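# Replace full sharps bin with the empty bench bin

## Task

Take the full sharps bin out of its wall bracket and fit the empty sharps bin from the shelved bench into that bracket. Place the full bin inside the tote on the cart. The cart and the stool may be moved if they are in the way. At the end the gripper must have released everything and the robot must have backed away. The robot must not tip over or finish leaning, or the task fails.

## Robot and tools

ROBOT. A Hello Robot Stretch 3 with a single arm. The two-wheeled base (0.33 m long, 0.34 m wide) can only drive forward/back or turn in place; it cannot slide sideways. It pivots about the point midway between the drive wheels, 0.05 m behind the front edge. A lift carries the arm up and down the mast, and the arm telescopes out toward the robot's RIGHT side. To move the gripper forward or back, you drive the base. With the arm pulled in and the wrist folded, a turn in place sweeps a 0.28 m radius; an unfolded, level wrist reaches beyond that.

FRAMES. Base frame: origin on the floor between the drive wheels, x forward, y left, z up. hand_pose is reported in this frame, at the point where closed fingertips meet. Odometry frame is the base frame as it was at the start; heading is positive to the left, from -3.142 to 3.142.

execute_actions takes "actions", a list run in order; an empty list just reports state and images. Each action may have "robot", "steps" (integer 1 to 450 control steps at 30 per second; default 1) and "until". {"steps": n} by itself waits. If any action is invalid or out of range, the whole call is rejected and nothing new runs.
"robot" holds one command, a list of up to 8 commands run in turn, or {"stop": true} (brakes everything and clears the queue). A command may contain:
- "base": exactly one of {"translate_m": d} (relative straight drive in metres from where the base is when the command begins, forward positive, |d| at most 1) or {"rotate_rad": d} (relative turn in place in radians, counter-clockwise/left positive, |d| at most 3.2).
- "joints": absolute targets by name, each a single number; unnamed joints keep their old target. lift_m 0 to 1.1 m (arm height); arm_m 0 to 0.52 m (extension); wrist_yaw_rad -1.345 to 4.42 (0 along the arm, positive toward the front, 3.0 folded over the base); wrist_pitch_rad -1.57 to 0.451 (0 level, negative tips fingers down); wrist_roll_rad -2.911 to 2.911 (0 fingers side by side); gripper_m -0.089 to 0.179 (larger is wider; real fingertip gap is about 0.007 m less when nearly shut, 0.025 m less when wide, zero below 0.007); head_pan_rad -3.953 to 1.73 (0 forward, positive left, -1.57 looks along the arm); head_tilt_rad -1.53 to 0.419 (negative down).
- "contact_limits": {"arm_m": effort percent 1 to 100}, the motor effort at which that arm motion halts; lower is gentler.
- In a list, {"pause_s": s} waits up to 15 s.
Base and joint motions in one command start together and keep running across later actions and thinking time. A new command takes over at once and discards the rest of an older queue. A queued command starts only once the previous one ended "done" (or "off_target" for base or gripper); other endings drop the remainder.
"until" stops an action early. {"robot": {"status": "ended"}} waits until nothing is moving and no queue runs; use it with steps 450. Other fields compare as [op, value] with ops =, !=, <, <=, >, >=, e.g. {"lift_m": [">", 0.3]}; statuses take a word or ["!=", "moving"]. {"any": {"status": "ended"}} fires when the first motion ends.

zoom_image: {"camera": "head_camera" | "nav_camera" | "wrist_camera", "region": [x0, y0, x1, y1]} in pixels of that camera's latest image, top-left origin, at most 504 by 504.

finished_scene: {"scene": n}, the current scene's number; irreversible. Make sure every motion has stopped first.

RESULTS. base_status shows travel so far and its goal; joint_status per joint: moving, done, off_target (held away from the goal, may still push), contact_stop (lift or arm hit something and went slack), time_out, stopped, not_commanded, torque_fault (wrist servo off about 10 s, refuses goals). on_its_own appears when the robot changed a goal itself, a joint is slack or off, an idle motor strains, or base_tilt has drifted 3 degrees or more from the start. refusals, queue (idle/running/done/dropped/stopped) and queue_left track commands; lines starting "refused:" or "dropped:" explain why, counting from 0. motor_effort is percent, positive toward higher values, peak in brackets, noisy and biased. lidar_m gives 12 distances in 30 degree sectors, first straight ahead, going counter-clockwise (4th left, 7th behind, 10th right), in a plane 0.17 m up. wrist_depth_mm and head_depth_mm are 7x7 median depth grids. Each call returns one image per camera (head_camera, nav_camera, wrist_camera).

SPEED. The base is fast (0.30 m/s, 1.9 rad/s) only when stowed: lift_m under 0.30, arm_m under 0.03, wrist_yaw_rad over 2.54; otherwise 0.10 m/s and 0.63 rad/s.

GRIPPING. Close to a gripper_m smaller than the object's width; lower squeezes more, but the stall guard can ease off and let heavy items slip. Open at least 0.02 above the touch value to release. Readings do not prove a hold; check cameras.

CAUTIONS. Fold or unfold the wrist only with lift_m 0.32 to 0.95, pitch -0.4, roll about 0; once folded the lift may go down to 0.25. With yaw below -0.4 keep pitch at -0.5 or lower. Pushing into something rigid with the gripper above about 0.45 m can tip the robot, especially a second push after a contact_stop. Do not drive while holding or hooking something fixed. If the base snags or leans, reverse the last move in small steps, pull the gripper free, and lower lift_m to about 0.2 if still tilted. Avoid drops, slams and hard shoves; a loose object may occasionally be bumped by something else.

Each tool is called after ">>>" as name(argument=value, ...), one argument or row to a line, values as JSON.

## Session

>>> execute_actions(
  actions=[],
)

Scene clock: 0.00 s.
robot.base_odometry: x=+0.000 y=+0.000 heading=+0.000 (m, m, rad; robot's odometry frame)
robot.turned_by_wheels: +0.000 (rad since the last result)
robot.turned_by_imu: +0.000 (rad since the last result)
robot.base_tilt: forward=-0.6 right=+1.6 (deg)
robot.lidar_m: 1.01 1.00 1.10 1.41 1.51 1.71 2.16 2.14 2.12 2.65 2.63 1.25
robot.head_depth_mm: 1819 1909 1921 1908 1879 1851 1140 / 1733 1839 1826 1801 1798 1109 1091 / 1661 1392 1391 1397 1364 1098 1044 / 1599 1343 1335 1647 1325 1091 1009 / 1317 1296 1284 1590 1579 1109 977 / 1268 1245 1236 1530 1546 1112 933 / 1213 1201 1193 1482 1485 1121 900
robot.base_status: not_commanded
robot.joint_positions: lift_m=+0.310 arm_m=-0.001 wrist_yaw_rad=+2.895 wrist_pitch_rad=-0.351 wrist_roll_rad=-0.011 gripper_m=+0.037 head_pan_rad=-0.005 head_tilt_rad=-0.011
robot.joint_goals: lift_m=+0.310 arm_m=-0.001 wrist_yaw_rad=+2.895 wrist_pitch_rad=-0.351 wrist_roll_rad=-0.011 gripper_m=+0.037 head_pan_rad=-0.005 head_tilt_rad=-0.011
robot.joint_status: lift_m=not_commanded arm_m=not_commanded wrist_yaw_rad=not_commanded wrist_pitch_rad=not_commanded wrist_roll_rad=not_commanded gripper_m=not_commanded head_pan_rad=not_commanded head_tilt_rad=not_commanded
robot.measured_speeds: translate_m=+0.000 rotate_rad=+0.000 lift_m=+0.000 arm_m=+0.000 wrist_yaw_rad=+0.000 wrist_pitch_rad=+0.000 wrist_roll_rad=+0.000 head_pan_rad=+0.000 head_tilt_rad=+0.000
robot: refusals=0 queue=idle queue_left=0
robot.motor_effort: left_wheel=+1 right_wheel=+0 lift_m=+41 arm_m=+0 wrist_yaw_rad=+0 wrist_pitch_rad=+6 wrist_roll_rad=+0 gripper_m=+0 head_pan_rad=+0 head_tilt_rad=+1 (%)
robot.hand_pose: x=+0.0355 y=+0.0809 z=+0.3380 quat_wxyz=(+0.208, +0.702, +0.038, +0.680) (m; robot's base frame)
robot.wrist_depth_mm: - - - - - 916 765 / - - - - - 912 774 / - - - - - - 825 / 743 790 791 809 823 844 819 / 611 - 642 650 671 650 674 / 518 - 522 536 548 566 568 / 453 - - 476 478 486 489
pictures: head_camera (sideways: a quarter turn clockwise sets it upright), nav_camera (sideways: a quarter turn counterclockwise sets it upright), wrist_camera
Images, in order (width x height): head_camera 896x504, nav_camera 672x504, wrist_camera 644x364.

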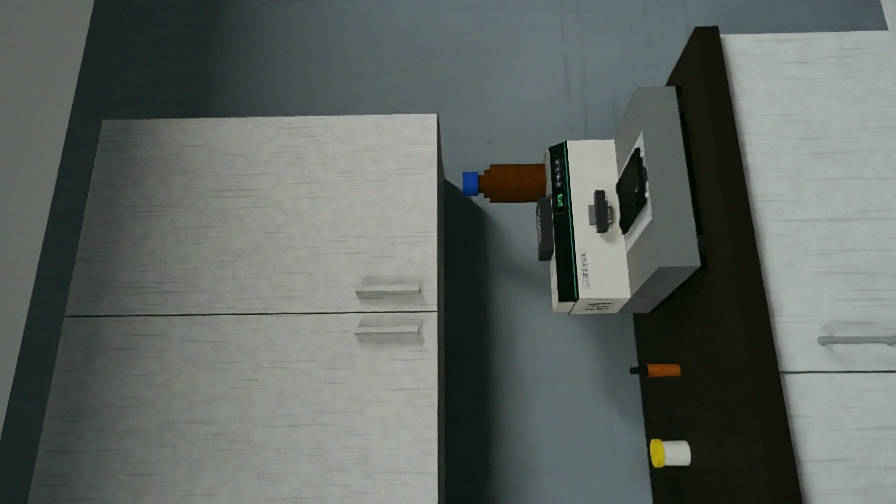

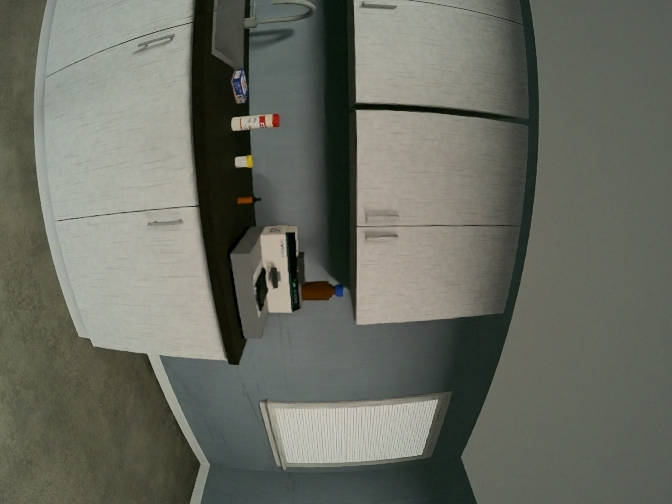

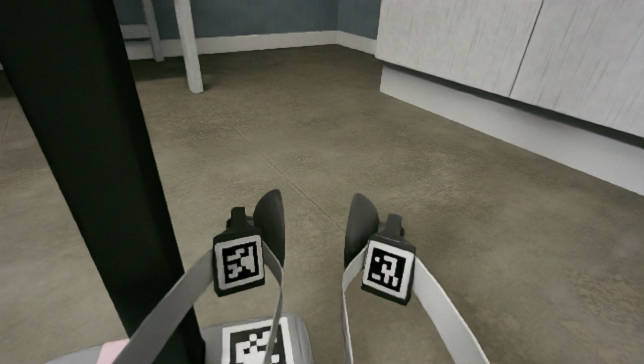

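>>> execute_actions(
  actions=[
    {"robot":{"joints":{"head_pan_rad":1.5,"head_tilt_rad":-0.5}},"steps":100,"until":{"robot":{"status":"ended"}}},
  ],
)

>>> execute_actions(
  actions=[
    {"robot":{"joints":{"head_pan_rad":-1.5,"head_tilt_rad":-0.5}},"steps":150,"until":{"robot":{"status":"ended"}}},
  ],
)

>>> execute_actions(
  actions=[
    {"robot":{"joints":{"head_pan_rad":-3.1,"head_tilt_rad":-0.5}},"steps":150,"until":{"robot":{"status":"ended"}}},
  ],
)

Scene clock: 1.90 s.
robot.base_odometry: x=+0.000 y=+0.000 heading=+0.000 (m, m, rad; robot's odometry frame)
robot.turned_by_wheels: +0.000 (rad since the last result)
robot.turned_by_imu: +0.000 (rad since the last result)
robot.base_tilt: forward=-0.6 right=+1.6 (deg)
robot.lidar_m: 1.01 1.01 1.10 1.41 1.51 1.71 2.16 2.14 2.12 2.66 2.63 1.25
robot.head_depth_mm: 2036 2139 2272 2409 1594 1601 1323 / 2168 2349 2602 2721 2097 1638 1325 / 2109 2249 2439 2648 2090 1613 1332 / 1971 2137 2350 2509 2123 1630 1332 / 1885 2040 2205 2382 1961 1639 1338 / 1822 1944 1525 2272 2140 1641 1342 / 1704 1886 1531 2189 2139 1649 1342
robot.base_status: not_commanded
robot.joint_positions: lift_m=+0.310 arm_m=-0.001 wrist_yaw_rad=+2.895 wrist_pitch_rad=-0.351 wrist_roll_rad=-0.011 gripper_m=+0.037 head_pan_rad=+1.493 head_tilt_rad=-0.494
robot.joint_goals: lift_m=+0.310 arm_m=-0.001 wrist_yaw_rad=+2.895 wrist_pitch_rad=-0.351 wrist_roll_rad=-0.011 gripper_m=+0.037 head_pan_rad=+1.500 head_tilt_rad=-0.500
robot.joint_status: lift_m=not_commanded arm_m=not_commanded wrist_yaw_rad=not_commanded wrist_pitch_rad=not_commanded wrist_roll_rad=not_commanded gripper_m=not_commanded head_pan_rad=done head_tilt_rad=done
robot.measured_speeds: translate_m=+0.000 rotate_rad=+0.000 lift_m=+0.000 arm_m=+0.000 wrist_yaw_rad=+0.000 wrist_pitch_rad=+0.000 wrist_roll_rad=+0.000 head_pan_rad=+0.000 head_tilt_rad=+0.000
robot: refusals=0 queue=done queue_left=0
robot.motor_effort: left_wheel=+2(1) right_wheel=-1(0) lift_m=+41(40) arm_m=+0(0) wrist_yaw_rad=+1(0) wrist_pitch_rad=+6(6) wrist_roll_rad=+0(0) gripper_m=+0(1) head_pan_rad=+3(35) head_tilt_rad=-2(21) (%)
robot.hand_pose: x=+0.0355 y=+0.0809 z=+0.3380 quat_wxyz=(+0.208, +0.702, +0.038, +0.680) (m; robot's base frame)
robot.wrist_depth_mm: - - - - - 905 774 / - - - - - 955 773 / - - - - - - 825 / 755 767 813 840 805 861 826 / 621 - 649 652 664 664 675 / 520 - 524 547 541 551 574 / 460 - - 479 473 479 480
pictures: head_camera (sideways: a quarter turn clockwise sets it upright), nav_camera (sideways: a quarter turn counterclockwise sets it upright), wrist_camera
camera_calibration (this result's frames):
head_camera: T_world_to_cam=[[-0.0509143, -0.434464, -0.899249, 1.1911], [-0.998516, 0.0395703, 0.0374166, -0.0386101], [0.0193274, 0.899819, -0.435834, 0.528445], [0, 0, 0, 1]] pos_world=[0.0118775, 0.043511, 1.30285]
nav_camera: T_world_to_cam=[[0.067461, 0.443753, 0.893606, -1.11857], [0.995949, -0.0833219, -0.0338106, 0.0869198], [0.0594535, 0.892267, -0.447576, 0.544117], [0, 0, 0, 1]] pos_world=[-0.0434577, 0.0181119, 1.24603]
wrist_camera: T_world_to_cam=[[0.972343, -0.229484, 0.0434352, -0.0334585], [-0.0846846, -0.519721, -0.850128, 0.360706], [0.217665, 0.822938, -0.524781, 0.269404], [0, 0, 0, 1]] pos_world=[0.00443944, -0.0419144, 0.449478]
Images, in order (width x height): head_camera 896x504, nav_camera 672x504, wrist_camera 644x364.

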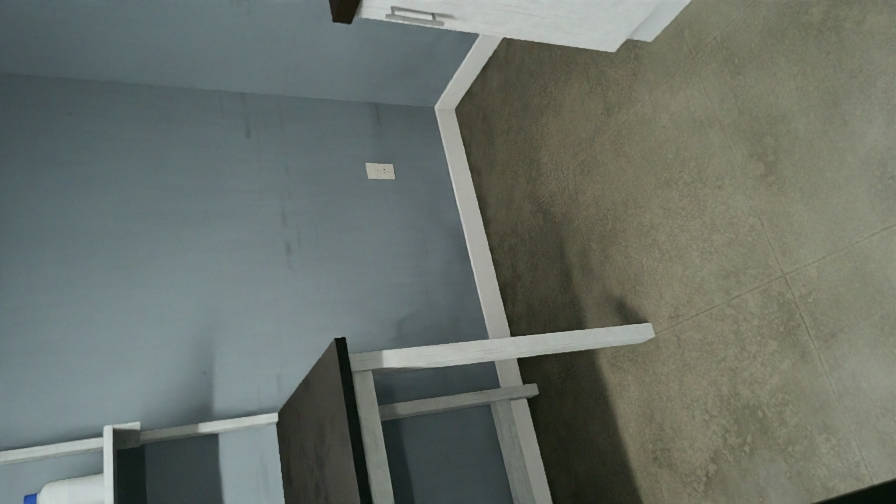

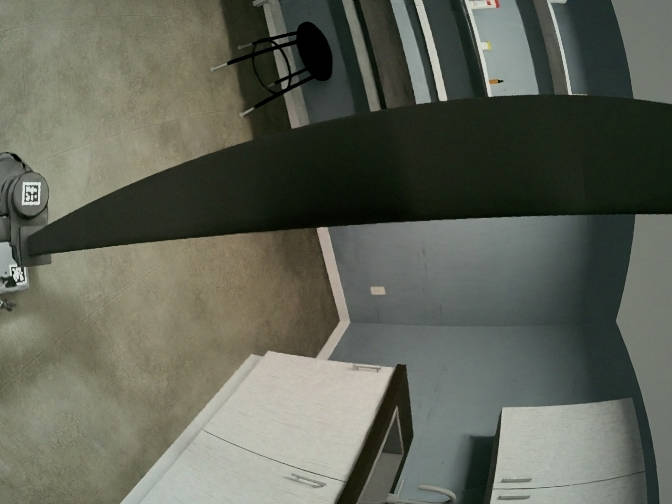

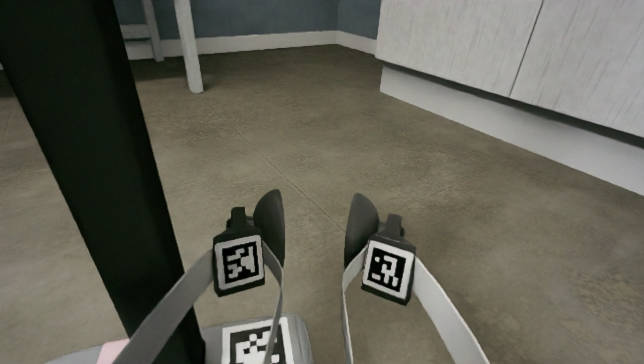

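Scene clock: 3.77 s.
robot.base_odometry: x=+0.000 y=+0.000 heading=+0.000 (m, m, rad; robot's odometry frame)
robot.turned_by_wheels: +0.000 (rad since the last result)
robot.turned_by_imu: +0.000 (rad since the last result)
robot.base_tilt: forward=-0.6 right=+1.5 (deg)
robot.lidar_m: 1.01 1.01 1.10 1.42 1.51 1.70 2.16 2.14 2.12 2.65 2.63 1.25
robot.head_depth_mm: 2499 2738 3036 2906 2066 1615 1324 / 2472 2679 2931 2899 2082 1607 1332 / 2382 2584 2812 2948 2092 1617 1342 / 2368 2507 2748 2887 2102 1630 1346 / 2273 2430 2658 2823 2109 1642 1335 / 2218 2362 2562 2788 2130 1661 1349 / 2149 2329 2487 2696 2148 1653 1350
robot.base_status: not_commanded
robot.joint_positions: lift_m=+0.310 arm_m=-0.001 wrist_yaw_rad=+2.895 wrist_pitch_rad=-0.351 wrist_roll_rad=-0.011 gripper_m=+0.037 head_pan_rad=-1.493 head_tilt_rad=-0.494
robot.joint_goals: lift_m=+0.310 arm_m=-0.001 wrist_yaw_rad=+2.895 wrist_pitch_rad=-0.351 wrist_roll_rad=-0.011 gripper_m=+0.037 head_pan_rad=-1.500 head_tilt_rad=-0.500
robot.joint_status: lift_m=not_commanded arm_m=not_commanded wrist_yaw_rad=not_commanded wrist_pitch_rad=not_commanded wrist_roll_rad=not_commanded gripper_m=not_commanded head_pan_rad=done head_tilt_rad=done
robot.measured_speeds: translate_m=+0.000 rotate_rad=+0.000 lift_m=+0.000 arm_m=+0.000 wrist_yaw_rad=+0.000 wrist_pitch_rad=+0.000 wrist_roll_rad=+0.000 head_pan_rad=+0.000 head_tilt_rad=+0.000
robot: refusals=0 queue=done queue_left=0
robot.motor_effort: left_wheel=+2(2) right_wheel=+0(1) lift_m=+41(41) arm_m=+0(1) wrist_yaw_rad=+1(0) wrist_pitch_rad=+6(6) wrist_roll_rad=+0(0) gripper_m=-1(0) head_pan_rad=-2(37) head_tilt_rad=-2(2) (%)
robot.hand_pose: x=+0.0355 y=+0.0809 z=+0.3380 quat_wxyz=(+0.208, +0.702, +0.038, +0.680) (m; robot's base frame)
robot.wrist_depth_mm: - - - - - 891 766 / - - - - - 953 781 / - - - - - - 832 / 753 790 806 818 840 835 810 / 626 - 660 650 677 667 690 / 536 - 521 553 550 562 576 / 450 - - 471 474 482 494
pictures: head_camera (sideways: a quarter turn clockwise sets it upright), nav_camera (sideways: a quarter turn counterclockwise sets it upright), wrist_camera
camera_calibration (this result's frames):
head_camera: T_world_to_cam=[[-0.0172548, 0.437346, -0.899128, 1.19073], [0.992532, 0.116104, 0.0374272, -0.0507694], [0.120761, -0.891767, -0.436083, 0.52815], [0, 0, 0, 1]] pos_world=[0.00715587, -0.0438804, 1.30284]
nav_camera: T_world_to_cam=[[0.00235287, -0.449092, 0.893483, -1.11801], [-0.996796, -0.0724866, -0.0338091, 0.0990736], [0.0799489, -0.89054, -0.447823, 0.544313], [0, 0, 0, 1]] pos_world=[0.0578694, -0.0101734, 1.24603]
wrist_camera: T_world_to_cam=[[0.972343, -0.229484, 0.0434351, -0.0334584], [-0.0846845, -0.519721, -0.850128, 0.360706], [0.217665, 0.822938, -0.524781, 0.269404], [0, 0, 0, 1]] pos_world=[0.00443942, -0.0419144, 0.449478]
Images, in order (width x height): head_camera 896x504, nav_camera 672x504, wrist_camera 644x364.

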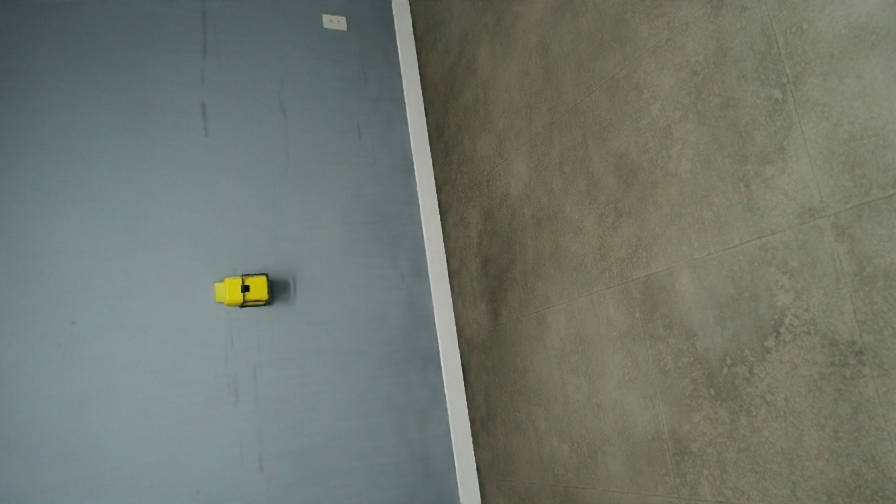

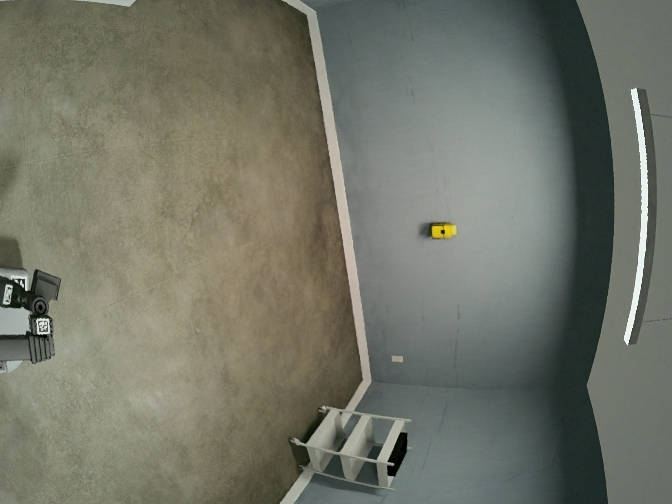

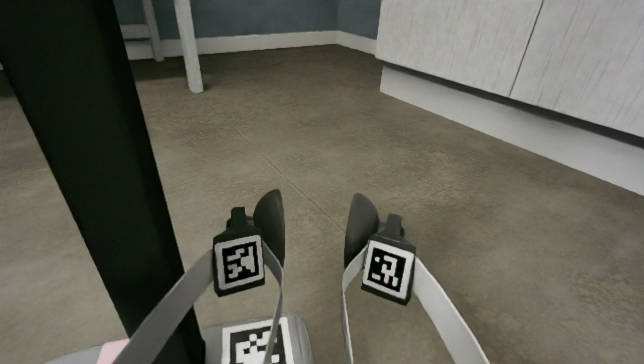

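Scene clock: 5.07 s.
robot.base_odometry: x=+0.000 y=+0.000 heading=+0.000 (m, m, rad; robot's odometry frame)
robot.turned_by_wheels: +0.000 (rad since the last result)
robot.turned_by_imu: +0.000 (rad since the last result)
robot.base_tilt: forward=-0.6 right=+1.6 (deg)
robot.lidar_m: 1.01 1.00 1.10 1.41 1.51 1.71 2.16 2.14 2.11 2.65 2.63 1.24
robot.head_depth_mm: 2068 2277 2481 2669 2075 1622 1324 / 1990 2161 2370 2609 2091 1616 1323 / 1956 2099 2299 2507 2094 1626 1334 / 1919 2082 2280 2446 2130 1630 1336 / 1869 2013 2174 2395 2108 1623 1336 / 1815 1943 2114 2304 2122 1648 1343 / 1758 1886 2036 2236 2147 1648 1356
robot.base_status: not_commanded
robot.joint_positions: lift_m=+0.310 arm_m=-0.001 wrist_yaw_rad=+2.895 wrist_pitch_rad=-0.351 wrist_roll_rad=-0.011 gripper_m=+0.037 head_pan_rad=-3.093 head_tilt_rad=-0.494
robot.joint_goals: lift_m=+0.310 arm_m=-0.001 wrist_yaw_rad=+2.895 wrist_pitch_rad=-0.351 wrist_roll_rad=-0.011 gripper_m=+0.037 head_pan_rad=-3.100 head_tilt_rad=-0.500
robot.joint_status: lift_m=not_commanded arm_m=not_commanded wrist_yaw_rad=not_commanded wrist_pitch_rad=not_commanded wrist_roll_rad=not_commanded gripper_m=not_commanded head_pan_rad=done head_tilt_rad=done
robot.measured_speeds: translate_m=+0.000 rotate_rad=+0.000 lift_m=+0.000 arm_m=+0.000 wrist_yaw_rad=+0.000 wrist_pitch_rad=+0.000 wrist_roll_rad=+0.000 head_pan_rad=+0.000 head_tilt_rad=+0.000
robot: refusals=0 queue=done queue_left=0
robot.motor_effort: left_wheel=+2(1) right_wheel=+0(0) lift_m=+40(40) arm_m=+0(0) wrist_yaw_rad=+1(1) wrist_pitch_rad=+6(6) wrist_roll_rad=+0(0) gripper_m=+0(0) head_pan_rad=-3(38) head_tilt_rad=-1(3) (%)
robot.hand_pose: x=+0.0355 y=+0.0809 z=+0.3380 quat_wxyz=(+0.208, +0.702, +0.038, +0.680) (m; robot's base frame)
robot.wrist_depth_mm: - - - - - 906 759 / - - - - - 937 788 / - - - - - - 861 / 775 814 820 833 861 832 832 / 623 - 649 662 671 682 669 / 521 - 522 533 544 558 570 / 449 - - 478 476 475 480
pictures: head_camera (sideways: a quarter turn clockwise sets it upright), nav_camera (sideways: a quarter turn counterclockwise sets it upright), wrist_camera
camera_calibration (this result's frames):
head_camera: T_world_to_cam=[[0.437693, 0.00447715, -0.899113, 1.18794], [0.0870689, -0.995499, 0.0374285, -0.0452477], [-0.894899, -0.094667, -0.436113, 0.534385], [0, 0, 0, 1]] pos_world=[-0.0377925, 0.000226032, 1.30284]
nav_camera: T_world_to_cam=[[-0.448999, 0.0107614, 0.893467, -1.11523], [-0.0433452, 0.998488, -0.0338089, 0.0932573], [-0.89248, -0.0539077, -0.447854, 0.550285], [0, 0, 0, 1]] pos_world=[-0.00557895, -0.0514501, 1.24603]
wrist_camera: T_world_to_cam=[[0.972343, -0.229484, 0.0434352, -0.0334585], [-0.0846845, -0.519721, -0.850128, 0.360706], [0.217665, 0.822938, -0.524781, 0.269404], [0, 0, 0, 1]] pos_world=[0.00443943, -0.0419144, 0.449478]
Images, in order (width x height): head_camera 896x504, nav_camera 672x504, wrist_camera 644x364.

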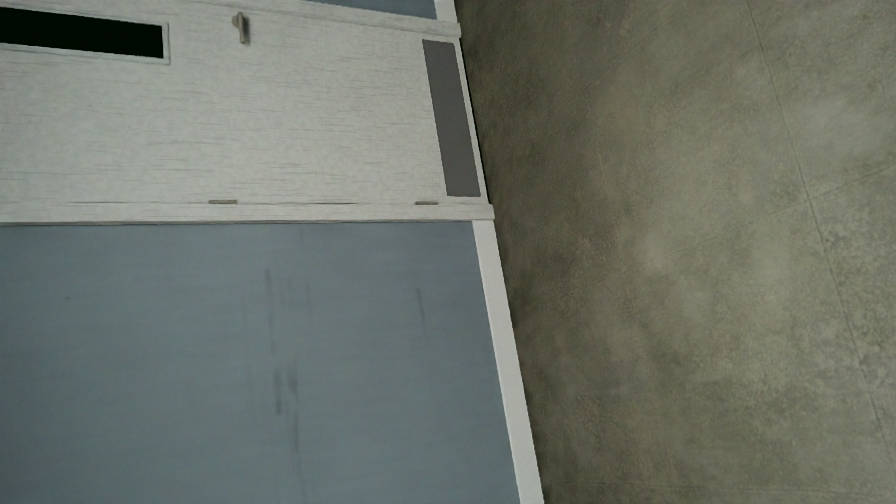

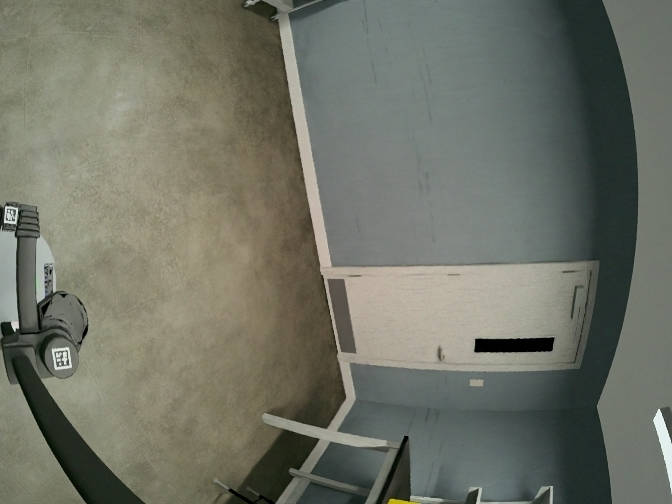

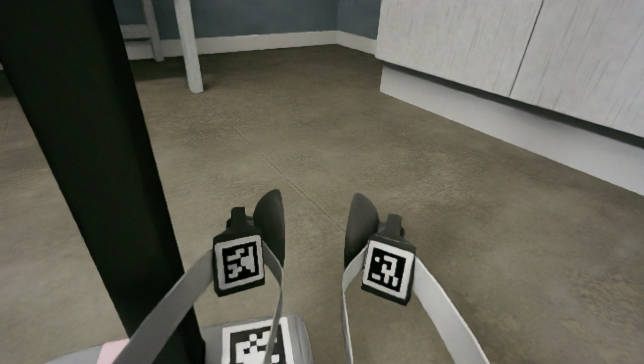

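>>> execute_actions(
  actions=[
    {"robot":[{"joints":{"lift_m":0.27,"head_pan_rad":0.0,"head_tilt_rad":-0.3}},{"base":{"rotate_rad":-1.434}},{"base":{"translate_m":1.0}}],"steps":450,"until":{"robot":{"status":"ended"}}},
  ],
)

Scene clock: 16.10 s.
robot.base_odometry: x=+0.137 y=-0.991 heading=-1.434 (m, m, rad; robot's odometry frame)
robot.turned_by_wheels: -1.434 (rad since the last result)
robot.turned_by_imu: -1.457 (rad since the last result)
robot.base_tilt: forward=-0.6 right=+1.5 (deg)
robot.lidar_m: 1.67 1.67 1.97 1.83 1.35 1.45 2.41 2.41 2.18 1.92 1.51 1.89
robot.head_depth_mm: 1578 1659 1745 1862 1978 1959 1539 / 1545 1630 1730 1826 1921 1983 1552 / 1512 1589 1670 1784 1877 1927 1553 / 1476 1554 1639 1688 1831 1897 1561 / 1440 1524 1593 1684 1775 1854 1545 / 1420 1483 1557 1641 1730 1822 1568 / 1398 1467 1538 1600 1685 1799 1569
robot.base_status: done (translate_m +1.0000 of +1.0000)
robot.joint_positions: lift_m=+0.270 arm_m=-0.001 wrist_yaw_rad=+2.895 wrist_pitch_rad=-0.352 wrist_roll_rad=-0.011 gripper_m=+0.037 head_pan_rad=-0.007 head_tilt_rad=-0.309
robot.joint_goals: lift_m=+0.270 arm_m=-0.001 wrist_yaw_rad=+2.895 wrist_pitch_rad=-0.352 wrist_roll_rad=-0.011 gripper_m=+0.037 head_pan_rad=+0.000 head_tilt_rad=-0.300
robot.joint_status: lift_m=done arm_m=not_commanded wrist_yaw_rad=not_commanded wrist_pitch_rad=not_commanded wrist_roll_rad=not_commanded gripper_m=not_commanded head_pan_rad=done head_tilt_rad=done
robot.measured_speeds: translate_m=+0.000 rotate_rad=+0.000 lift_m=+0.000 arm_m=+0.000 wrist_yaw_rad=+0.000 wrist_pitch_rad=+0.000 wrist_roll_rad=+0.000 head_pan_rad=+0.000 head_tilt_rad=+0.000
robot: refusals=0 queue=done queue_left=0
robot.motor_effort: left_wheel=+4(11) right_wheel=-4(11) lift_m=+26(39) arm_m=+0(1) wrist_yaw_rad=+0(0) wrist_pitch_rad=+6(6) wrist_roll_rad=+0(0) gripper_m=-1(1) head_pan_rad=+2(34) head_tilt_rad=+4(14) (%)
robot.hand_pose: x=+0.0355 y=+0.0808 z=+0.2982 quat_wxyz=(+0.209, +0.702, +0.038, +0.680) (m; robot's base frame)
robot.wrist_depth_mm: - - - - - - - / - - - - - - - / 888 973 949 - - - - / 676 717 709 754 758 768 796 / 569 - 589 598 607 616 616 / 479 - - 485 497 517 521 / - - - 431 428 440 448
pictures: head_camera (sideways: a quarter turn clockwise sets it upright), nav_camera (sideways: a quarter turn counterclockwise sets it upright), wrist_camera
camera_calibration (this result's frames):
head_camera: T_world_to_cam=[[-0.264487, 0.0187132, -0.964208, 1.27719], [-0.0377262, 0.998846, 0.0297339, -0.034477], [0.963651, 0.0442401, -0.263475, 0.298377], [0, 0, 0, 1]] pos_world=[0.0489681, -0.00266338, 1.31112]
nav_camera: T_world_to_cam=[[0.275784, -0.0345636, 0.960598, -1.20728], [-0.00601458, -0.999396, -0.0342328, 0.0935897], [0.961201, 0.0036633, -0.275826, 0.315103], [0, 0, 0, 1]] pos_world=[0.0306336, 0.050651, 1.24982]
wrist_camera: T_world_to_cam=[[0.972349, -0.229459, 0.0434262, -0.0317328], [-0.0848095, -0.520218, -0.849812, 0.326798], [0.217588, 0.822631, -0.525293, 0.24878], [0, 0, 0, 1]] pos_world=[0.00443952, -0.0419291, 0.409778]
Images, in order (width x height): head_camera 896x504, nav_camera 672x504, wrist_camera 644x364.

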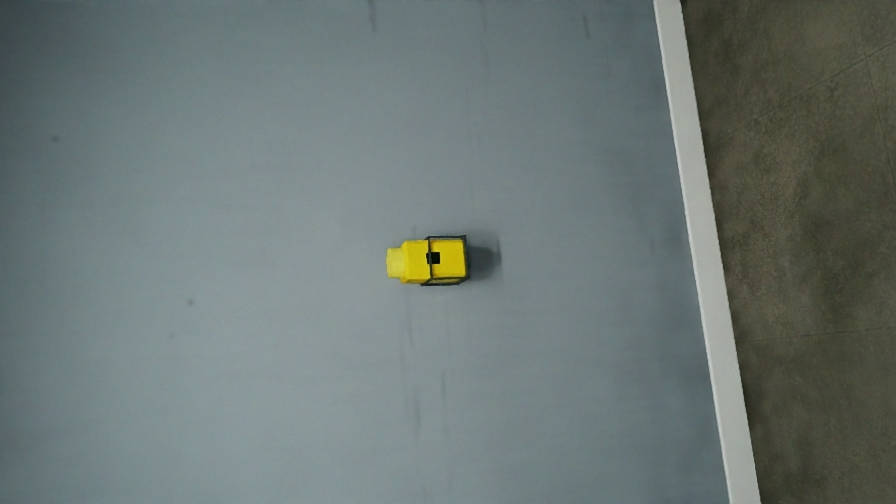

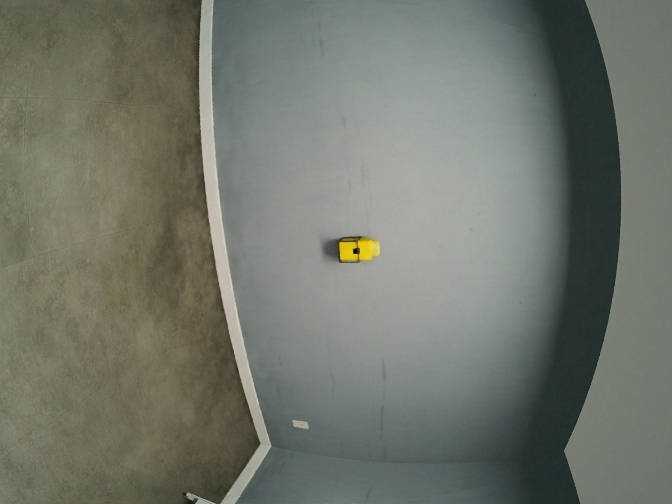

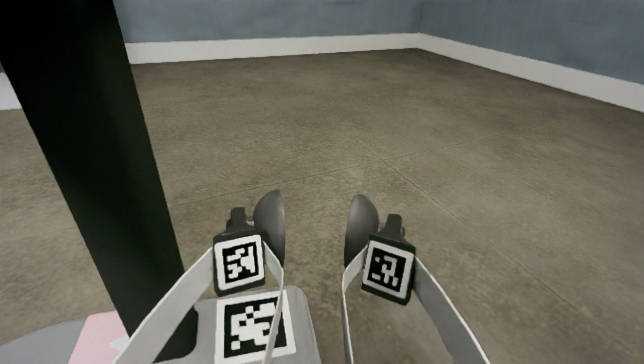

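>>> zoom_image(
  camera="head_camera",
  region=[360, 200, 520, 320],
)

Region (360, 200, 520, 320) of head_camera's 896x504 image, scaled by 3.150, with more detail than that image has; it fills the top 378 rows of this view, and the rest is white.

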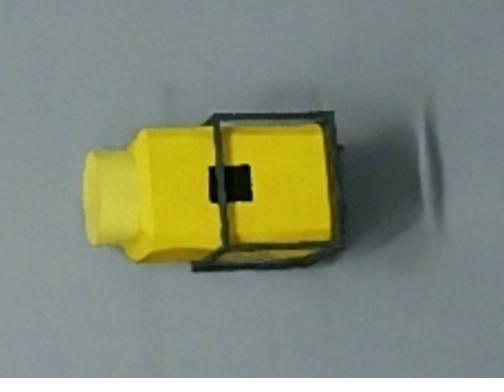

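>>> execute_actions(
  actions=[
    {"robot":[{"base":{"translate_m":1.0}},{"base":{"rotate_rad":1.79},"joints":{"lift_m":0.9,"wrist_pitch_rad":-0.4,"head_pan_rad":-1.57,"head_tilt_rad":-0.5}},{"base":{"translate_m":-0.04},"joints":{"wrist_yaw_rad":0.0,"gripper_m":0.16}},{"joints":{"wrist_pitch_rad":0.0}}],"steps":450,"until":{"robot":{"status":"ended"}}},
    {"steps":200,"until":{"robot":{"status":"ended"}}},
  ],
)

Scene clock: 34.63 s.
robot.base_odometry: x=+0.236 y=-1.995 heading=+0.356 (m, m, rad; robot's odometry frame)
robot.turned_by_wheels: +1.790 (rad since the last result)
robot.turned_by_imu: +1.814 (rad since the last result)
robot.base_tilt: forward=-0.6 right=+1.6 (deg)
robot.lidar_m: 2.10 1.90 2.11 3.36 2.36 1.27 1.24 1.00 0.73 0.70 0.72 0.98
robot.head_depth_mm: 561 607 661 726 795 906 988 / 562 609 663 730 804 890 1013 / 564 614 665 643 684 872 - / 567 612 667 723 790 915 1044 / 567 615 668 735 805 917 1041 / 570 615 670 735 819 921 1045 / 569 616 673 738 821 926 1056
robot.base_status: done (translate_m -0.0400 of -0.0400)
robot.joint_positions: lift_m=+0.900 arm_m=-0.001 wrist_yaw_rad=+0.003 wrist_pitch_rad=-0.026 wrist_roll_rad=-0.011 gripper_m=+0.160 head_pan_rad=-1.563 head_tilt_rad=-0.494
robot.joint_goals: lift_m=+0.900 arm_m=-0.001 wrist_yaw_rad=+0.000 wrist_pitch_rad=+0.000 wrist_roll_rad=-0.011 gripper_m=+0.160 head_pan_rad=-1.570 head_tilt_rad=-0.500
robot.joint_status: lift_m=done arm_m=not_commanded wrist_yaw_rad=done wrist_pitch_rad=done wrist_roll_rad=not_commanded gripper_m=done head_pan_rad=done head_tilt_rad=done
robot.measured_speeds: translate_m=+0.000 rotate_rad=+0.000 lift_m=+0.000 arm_m=+0.000 wrist_yaw_rad=+0.000 wrist_pitch_rad=+0.000 wrist_roll_rad=+0.000 head_pan_rad=+0.000 head_tilt_rad=+0.000
robot: refusals=0 queue=done queue_left=0
robot.motor_effort: left_wheel=-2(10) right_wheel=+4(12) lift_m=+55(58) arm_m=+0(0) wrist_yaw_rad=-3(4) wrist_pitch_rad=+10(9) wrist_roll_rad=+0(0) gripper_m=+0(86) head_pan_rad=-3(35) head_tilt_rad=-2(14) (%)
robot.hand_pose: x=-0.0207 y=-0.3999 z=+1.0075 quat_wxyz=(+0.711, +0.011, -0.703, -0.008) (m; robot's base frame)
robot.wrist_depth_mm: 417 410 415 415 410 420 417 / 430 432 430 425 433 433 430 / 447 438 443 436 447 441 446 / 458 464 459 362 458 454 457 / 478 484 484 379 472 480 483 / - 507 502 388 499 - 505 / 505 523 520 518 518 531 518
pictures: head_camera (sideways: a quarter turn clockwise sets it upright), nav_camera (sideways: a quarter turn counterclockwise sets it upright), wrist_camera
camera_calibration (this result's frames):
head_camera: T_world_to_cam=[[0.0134552, 0.437859, -0.898943, 1.1903], [0.99823, 0.0461978, 0.0374434, -0.0508252], [0.0579241, -0.897856, -0.436462, 0.529027], [0, 0, 0, 1]] pos_world=[0.004076, -0.0438468, 1.30282]
nav_camera: T_world_to_cam=[[-0.0291442, -0.448528, 0.893293, -1.11757], [-0.999426, -0.00238977, -0.0338068, 0.0990866], [0.0172981, -0.893765, -0.448201, 0.545187], [0, 0, 0, 1]] pos_world=[0.0570283, -0.0137553, 1.24602]
wrist_camera: T_world_to_cam=[[-0.998932, -0.00376514, 0.0460404, -0.0713413], [-0.0457026, 0.225555, -0.973158, 1.09796], [-0.00672055, -0.974223, -0.225486, 0.00375707], [0, 0, 0, 1]] pos_world=[-0.0210603, -0.244258, 1.07262]
Images, in order (width x height): head_camera 896x504, nav_camera 672x504, wrist_camera 644x364.

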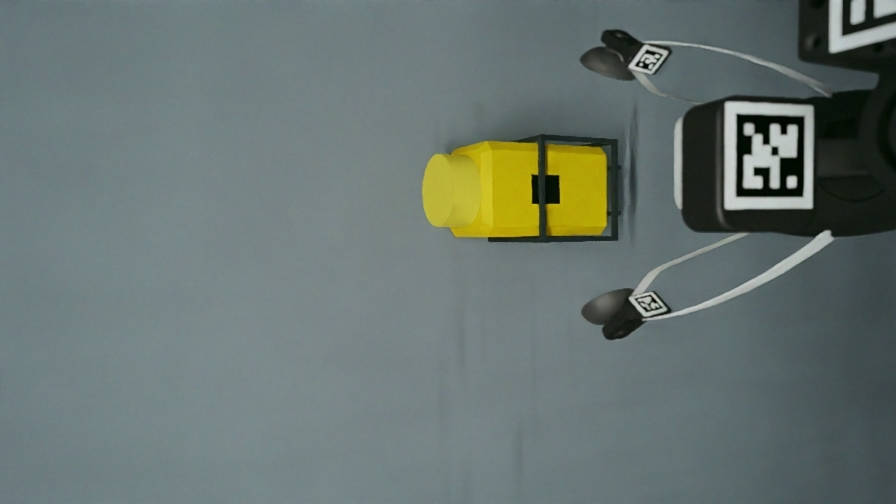

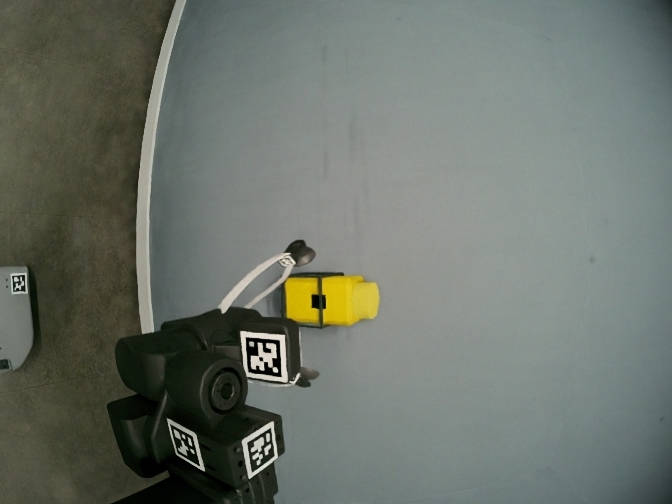

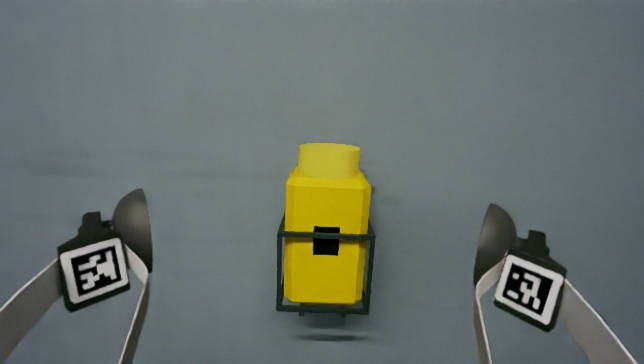

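>>> execute_actions(
  actions=[
    {"robot":{"base":{"translate_m":-0.01},"joints":{"head_pan_rad":-2.95,"head_tilt_rad":-0.35,"lift_m":0.86,"arm_m":0.12,"gripper_m":0.175}},"steps":200,"until":{"robot":{"status":"ended"}}},
  ],
)

Scene clock: 39.30 s.
robot.base_odometry: x=+0.226 y=-1.999 heading=+0.356 (m, m, rad; robot's odometry frame)
robot.turned_by_wheels: +0.000 (rad since the last result)
robot.turned_by_imu: -0.001 (rad since the last result)
robot.base_tilt: forward=-0.6 right=+1.5 (deg)
robot.lidar_m: 2.11 1.91 2.12 3.62 2.36 1.27 1.23 1.00 0.73 0.70 0.72 0.98
robot.head_depth_mm: 1363 1445 1526 1603 1723 1735 1516 / 1390 1482 1557 1669 1772 1850 1481 / 1424 1504 1599 1715 1832 1877 1476 / 1453 1541 1646 1759 1878 1884 1484 / 1486 1576 1683 1793 1935 1888 1481 / 1483 1553 1576 1622 1640 1668 1489 / 1225 1247 1275 1279 1306 1333 1350
robot.base_status: done (translate_m -0.0100 of -0.0100)
robot.joint_positions: lift_m=+0.860 arm_m=+0.120 wrist_yaw_rad=+0.002 wrist_pitch_rad=-0.025 wrist_roll_rad=-0.011 gripper_m=+0.175 head_pan_rad=-2.943 head_tilt_rad=-0.359
robot.joint_goals: lift_m=+0.860 arm_m=+0.120 wrist_yaw_rad=+0.000 wrist_pitch_rad=+0.000 wrist_roll_rad=-0.011 gripper_m=+0.175 head_pan_rad=-2.950 head_tilt_rad=-0.350
robot.joint_status: lift_m=done arm_m=done wrist_yaw_rad=done wrist_pitch_rad=done wrist_roll_rad=not_commanded gripper_m=done head_pan_rad=done head_tilt_rad=done
robot.measured_speeds: translate_m=+0.000 rotate_rad=+0.000 lift_m=+0.000 arm_m=+0.000 wrist_yaw_rad=+0.000 wrist_pitch_rad=+0.000 wrist_roll_rad=+0.000 head_pan_rad=+0.000 head_tilt_rad=+0.000
robot: refusals=0 queue=done queue_left=0
robot.motor_effort: left_wheel=-1(5) right_wheel=+4(6) lift_m=+25(56) arm_m=+4(4) wrist_yaw_rad=-2(3) wrist_pitch_rad=+9(10) wrist_roll_rad=+0(0) gripper_m=-1(67) head_pan_rad=-3(37) head_tilt_rad=+4(16) (%)
robot.hand_pose: x=-0.0210 y=-0.5203 z=+0.9688 quat_wxyz=(+0.711, +0.010, -0.703, -0.008) (m; robot's base frame)
robot.wrist_depth_mm: 304 309 303 306 307 306 306 / 315 315 316 316 318 317 315 / 325 325 329 249 330 328 328 / 338 336 335 236 338 338 342 / 347 355 350 244 353 350 356 / - 369 364 256 368 370 370 / 381 382 381 266 385 385 392
pictures: head_camera (sideways: a quarter turn clockwise sets it upright), nav_camera (sideways: a quarter turn counterclockwise sets it upright), wrist_camera
camera_calibration (this result's frames):
head_camera: T_world_to_cam=[[0.30973, 0.0451547, -0.949752, 1.25481], [0.239381, -0.970401, 0.0319296, -0.0390239], [-0.920198, -0.237242, -0.311371, 0.372205], [0, 0, 0, 1]] pos_world=[-0.0368074, -0.00622668, 1.3089]
nav_camera: T_world_to_cam=[[-0.323835, -0.0319068, 0.945575, -1.184], [-0.196507, 0.979905, -0.0342334, 0.0947502], [-0.925481, -0.196898, -0.323597, 0.388786], [0, 0, 0, 1]] pos_world=[-0.00498722, -0.0540725, 1.24861]
wrist_camera: T_world_to_cam=[[-0.998936, -0.00248698, 0.0460416, -0.0696584], [-0.0454281, 0.224023, -0.973524, 1.08704], [-0.00789327, -0.974581, -0.223898, -0.123978], [0, 0, 0, 1]] pos_world=[-0.0211807, -0.364522, 1.03371]
Images, in order (width x height): head_camera 896x504, nav_camera 672x504, wrist_camera 644x364.

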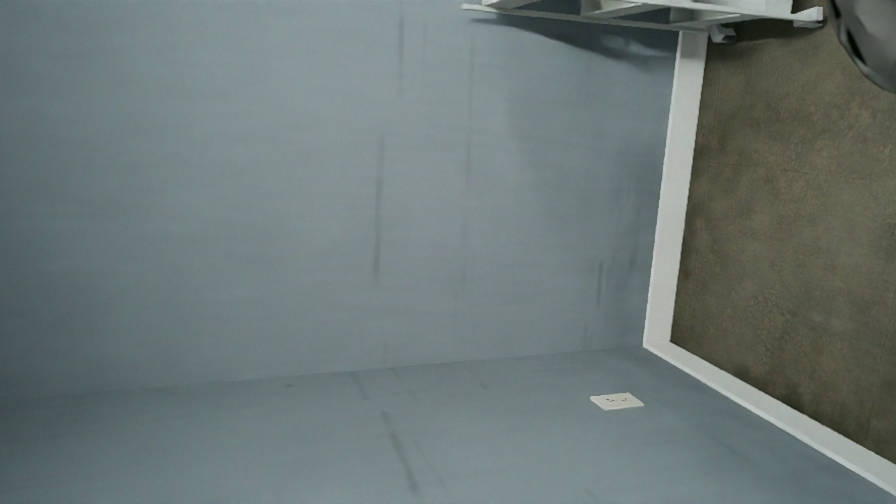

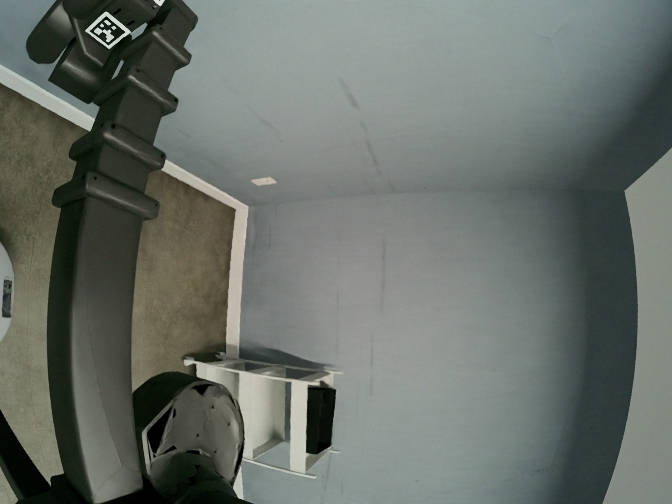

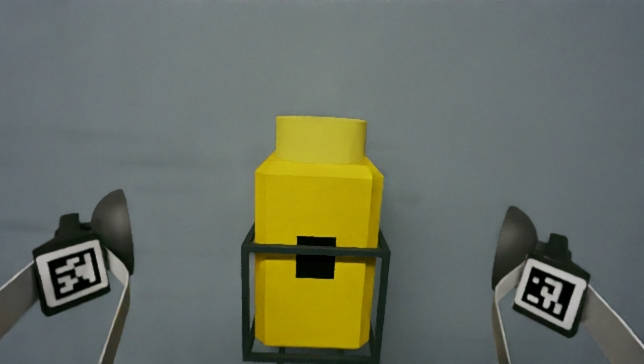

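>>> execute_actions(
  actions=[
    {"robot":{"joints":{"head_pan_rad":-3.55,"head_tilt_rad":-0.45,"lift_m":0.925,"wrist_pitch_rad":-0.3}},"steps":200,"until":{"robot":{"status":"ended"}}},
  ],
)

Scene clock: 41.70 s.
robot.base_odometry: x=+0.226 y=-1.999 heading=+0.356 (m, m, rad; robot's odometry frame)
robot.turned_by_wheels: +0.000 (rad since the last result)
robot.turned_by_imu: -0.001 (rad since the last result)
robot.base_tilt: forward=-0.6 right=+1.6 (deg)
robot.lidar_m: 2.11 1.92 2.11 3.52 2.36 1.27 1.23 1.00 0.73 0.70 0.72 0.98
robot.head_depth_mm: 1730 1864 2002 2203 - - - / 1644 1772 1918 2081 - - - / 1572 1709 1851 1957 - - - / 1527 1627 1747 1621 1678 - - / 1458 1569 1685 1594 1655 - - / 1404 1520 1610 1704 1842 - - / 1356 1447 1532 1659 1798 1806 1361
robot.base_status: done (translate_m -0.0100 of -0.0100)
robot.joint_positions: lift_m=+0.925 arm_m=+0.120 wrist_yaw_rad=+0.002 wrist_pitch_rad=-0.315 wrist_roll_rad=-0.011 gripper_m=+0.175 head_pan_rad=-3.543 head_tilt_rad=-0.444
robot.joint_goals: lift_m=+0.925 arm_m=+0.120 wrist_yaw_rad=+0.000 wrist_pitch_rad=-0.300 wrist_roll_rad=-0.011 gripper_m=+0.175 head_pan_rad=-3.550 head_tilt_rad=-0.450
robot.joint_status: lift_m=done arm_m=done wrist_yaw_rad=done wrist_pitch_rad=done wrist_roll_rad=not_commanded gripper_m=done head_pan_rad=done head_tilt_rad=done
robot.measured_speeds: translate_m=+0.000 rotate_rad=+0.000 lift_m=+0.000 arm_m=+0.000 wrist_yaw_rad=+0.000 wrist_pitch_rad=+0.000 wrist_roll_rad=+0.000 head_pan_rad=+0.000 head_tilt_rad=+0.000
robot: refusals=0 queue=done queue_left=0
robot.motor_effort: left_wheel=-1(1) right_wheel=+4(4) lift_m=+54(55) arm_m=+3(4) wrist_yaw_rad=-2(2) wrist_pitch_rad=+6(10) wrist_roll_rad=+0(0) gripper_m=+0(0) head_pan_rad=-3(28) head_tilt_rad=-2(14) (%)
robot.hand_pose: x=-0.0211 y=-0.5009 z=+0.9610 quat_wxyz=(+0.703, +0.112, -0.694, -0.110) (m; robot's base frame)
robot.wrist_depth_mm: 298 295 296 296 298 294 291 / 323 317 320 236 323 317 319 / 351 343 343 241 341 345 343 / 379 375 367 257 378 371 375 / 409 413 407 286 409 406 415 / - 467 461 457 454 457 454 / 516 517 521 517 519 504 534
pictures: head_camera (sideways: a quarter turn clockwise sets it upright), nav_camera (sideways: a quarter turn counterclockwise sets it upright), wrist_camera
camera_calibration (this result's frames):
head_camera: T_world_to_cam=[[0.354403, -0.168685, -0.919752, 1.21537], [-0.352954, -0.934968, 0.0354738, -0.040021], [-0.865922, 0.312058, -0.390894, 0.475365], [0, 0, 0, 1]] pos_world=[-0.0332294, 0.0192558, 1.30508]
nav_camera: T_world_to_cam=[[-0.358201, 0.187429, 0.914638, -1.14341], [0.393741, 0.918591, -0.0340376, 0.090891], [-0.846558, 0.347938, -0.402839, 0.491428], [0, 0, 0, 1]] pos_world=[-0.0293359, -0.0401702, 1.24686]
wrist_camera: T_world_to_cam=[[-0.998915, -0.0154121, 0.0439563, -0.0738119], [-0.0458345, 0.49338, -0.868605, 1.10915], [-0.00830013, -0.869677, -0.493551, 0.204836], [0, 0, 0, 1]] pos_world=[-0.0211944, -0.370227, 1.06775]
Images, in order (width x height): head_camera 896x504, nav_camera 672x504, wrist_camera 644x364.

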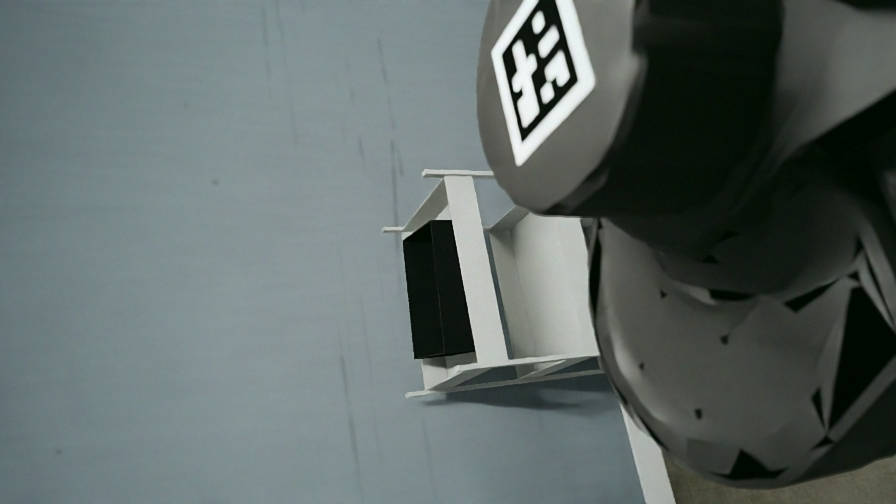

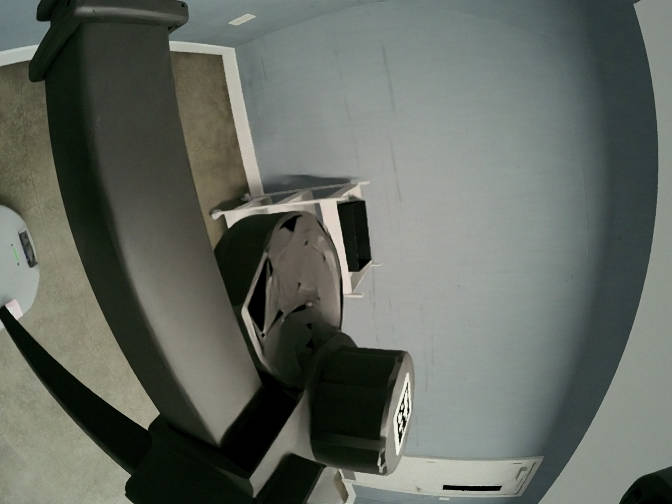

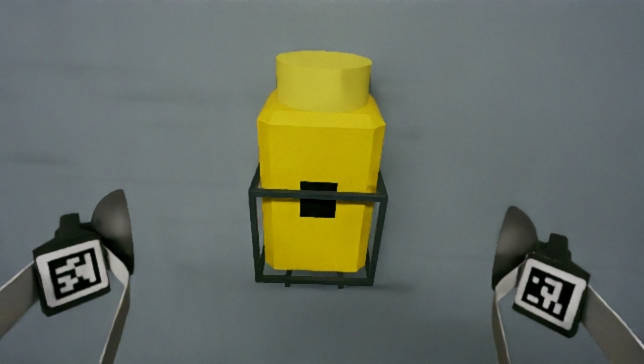

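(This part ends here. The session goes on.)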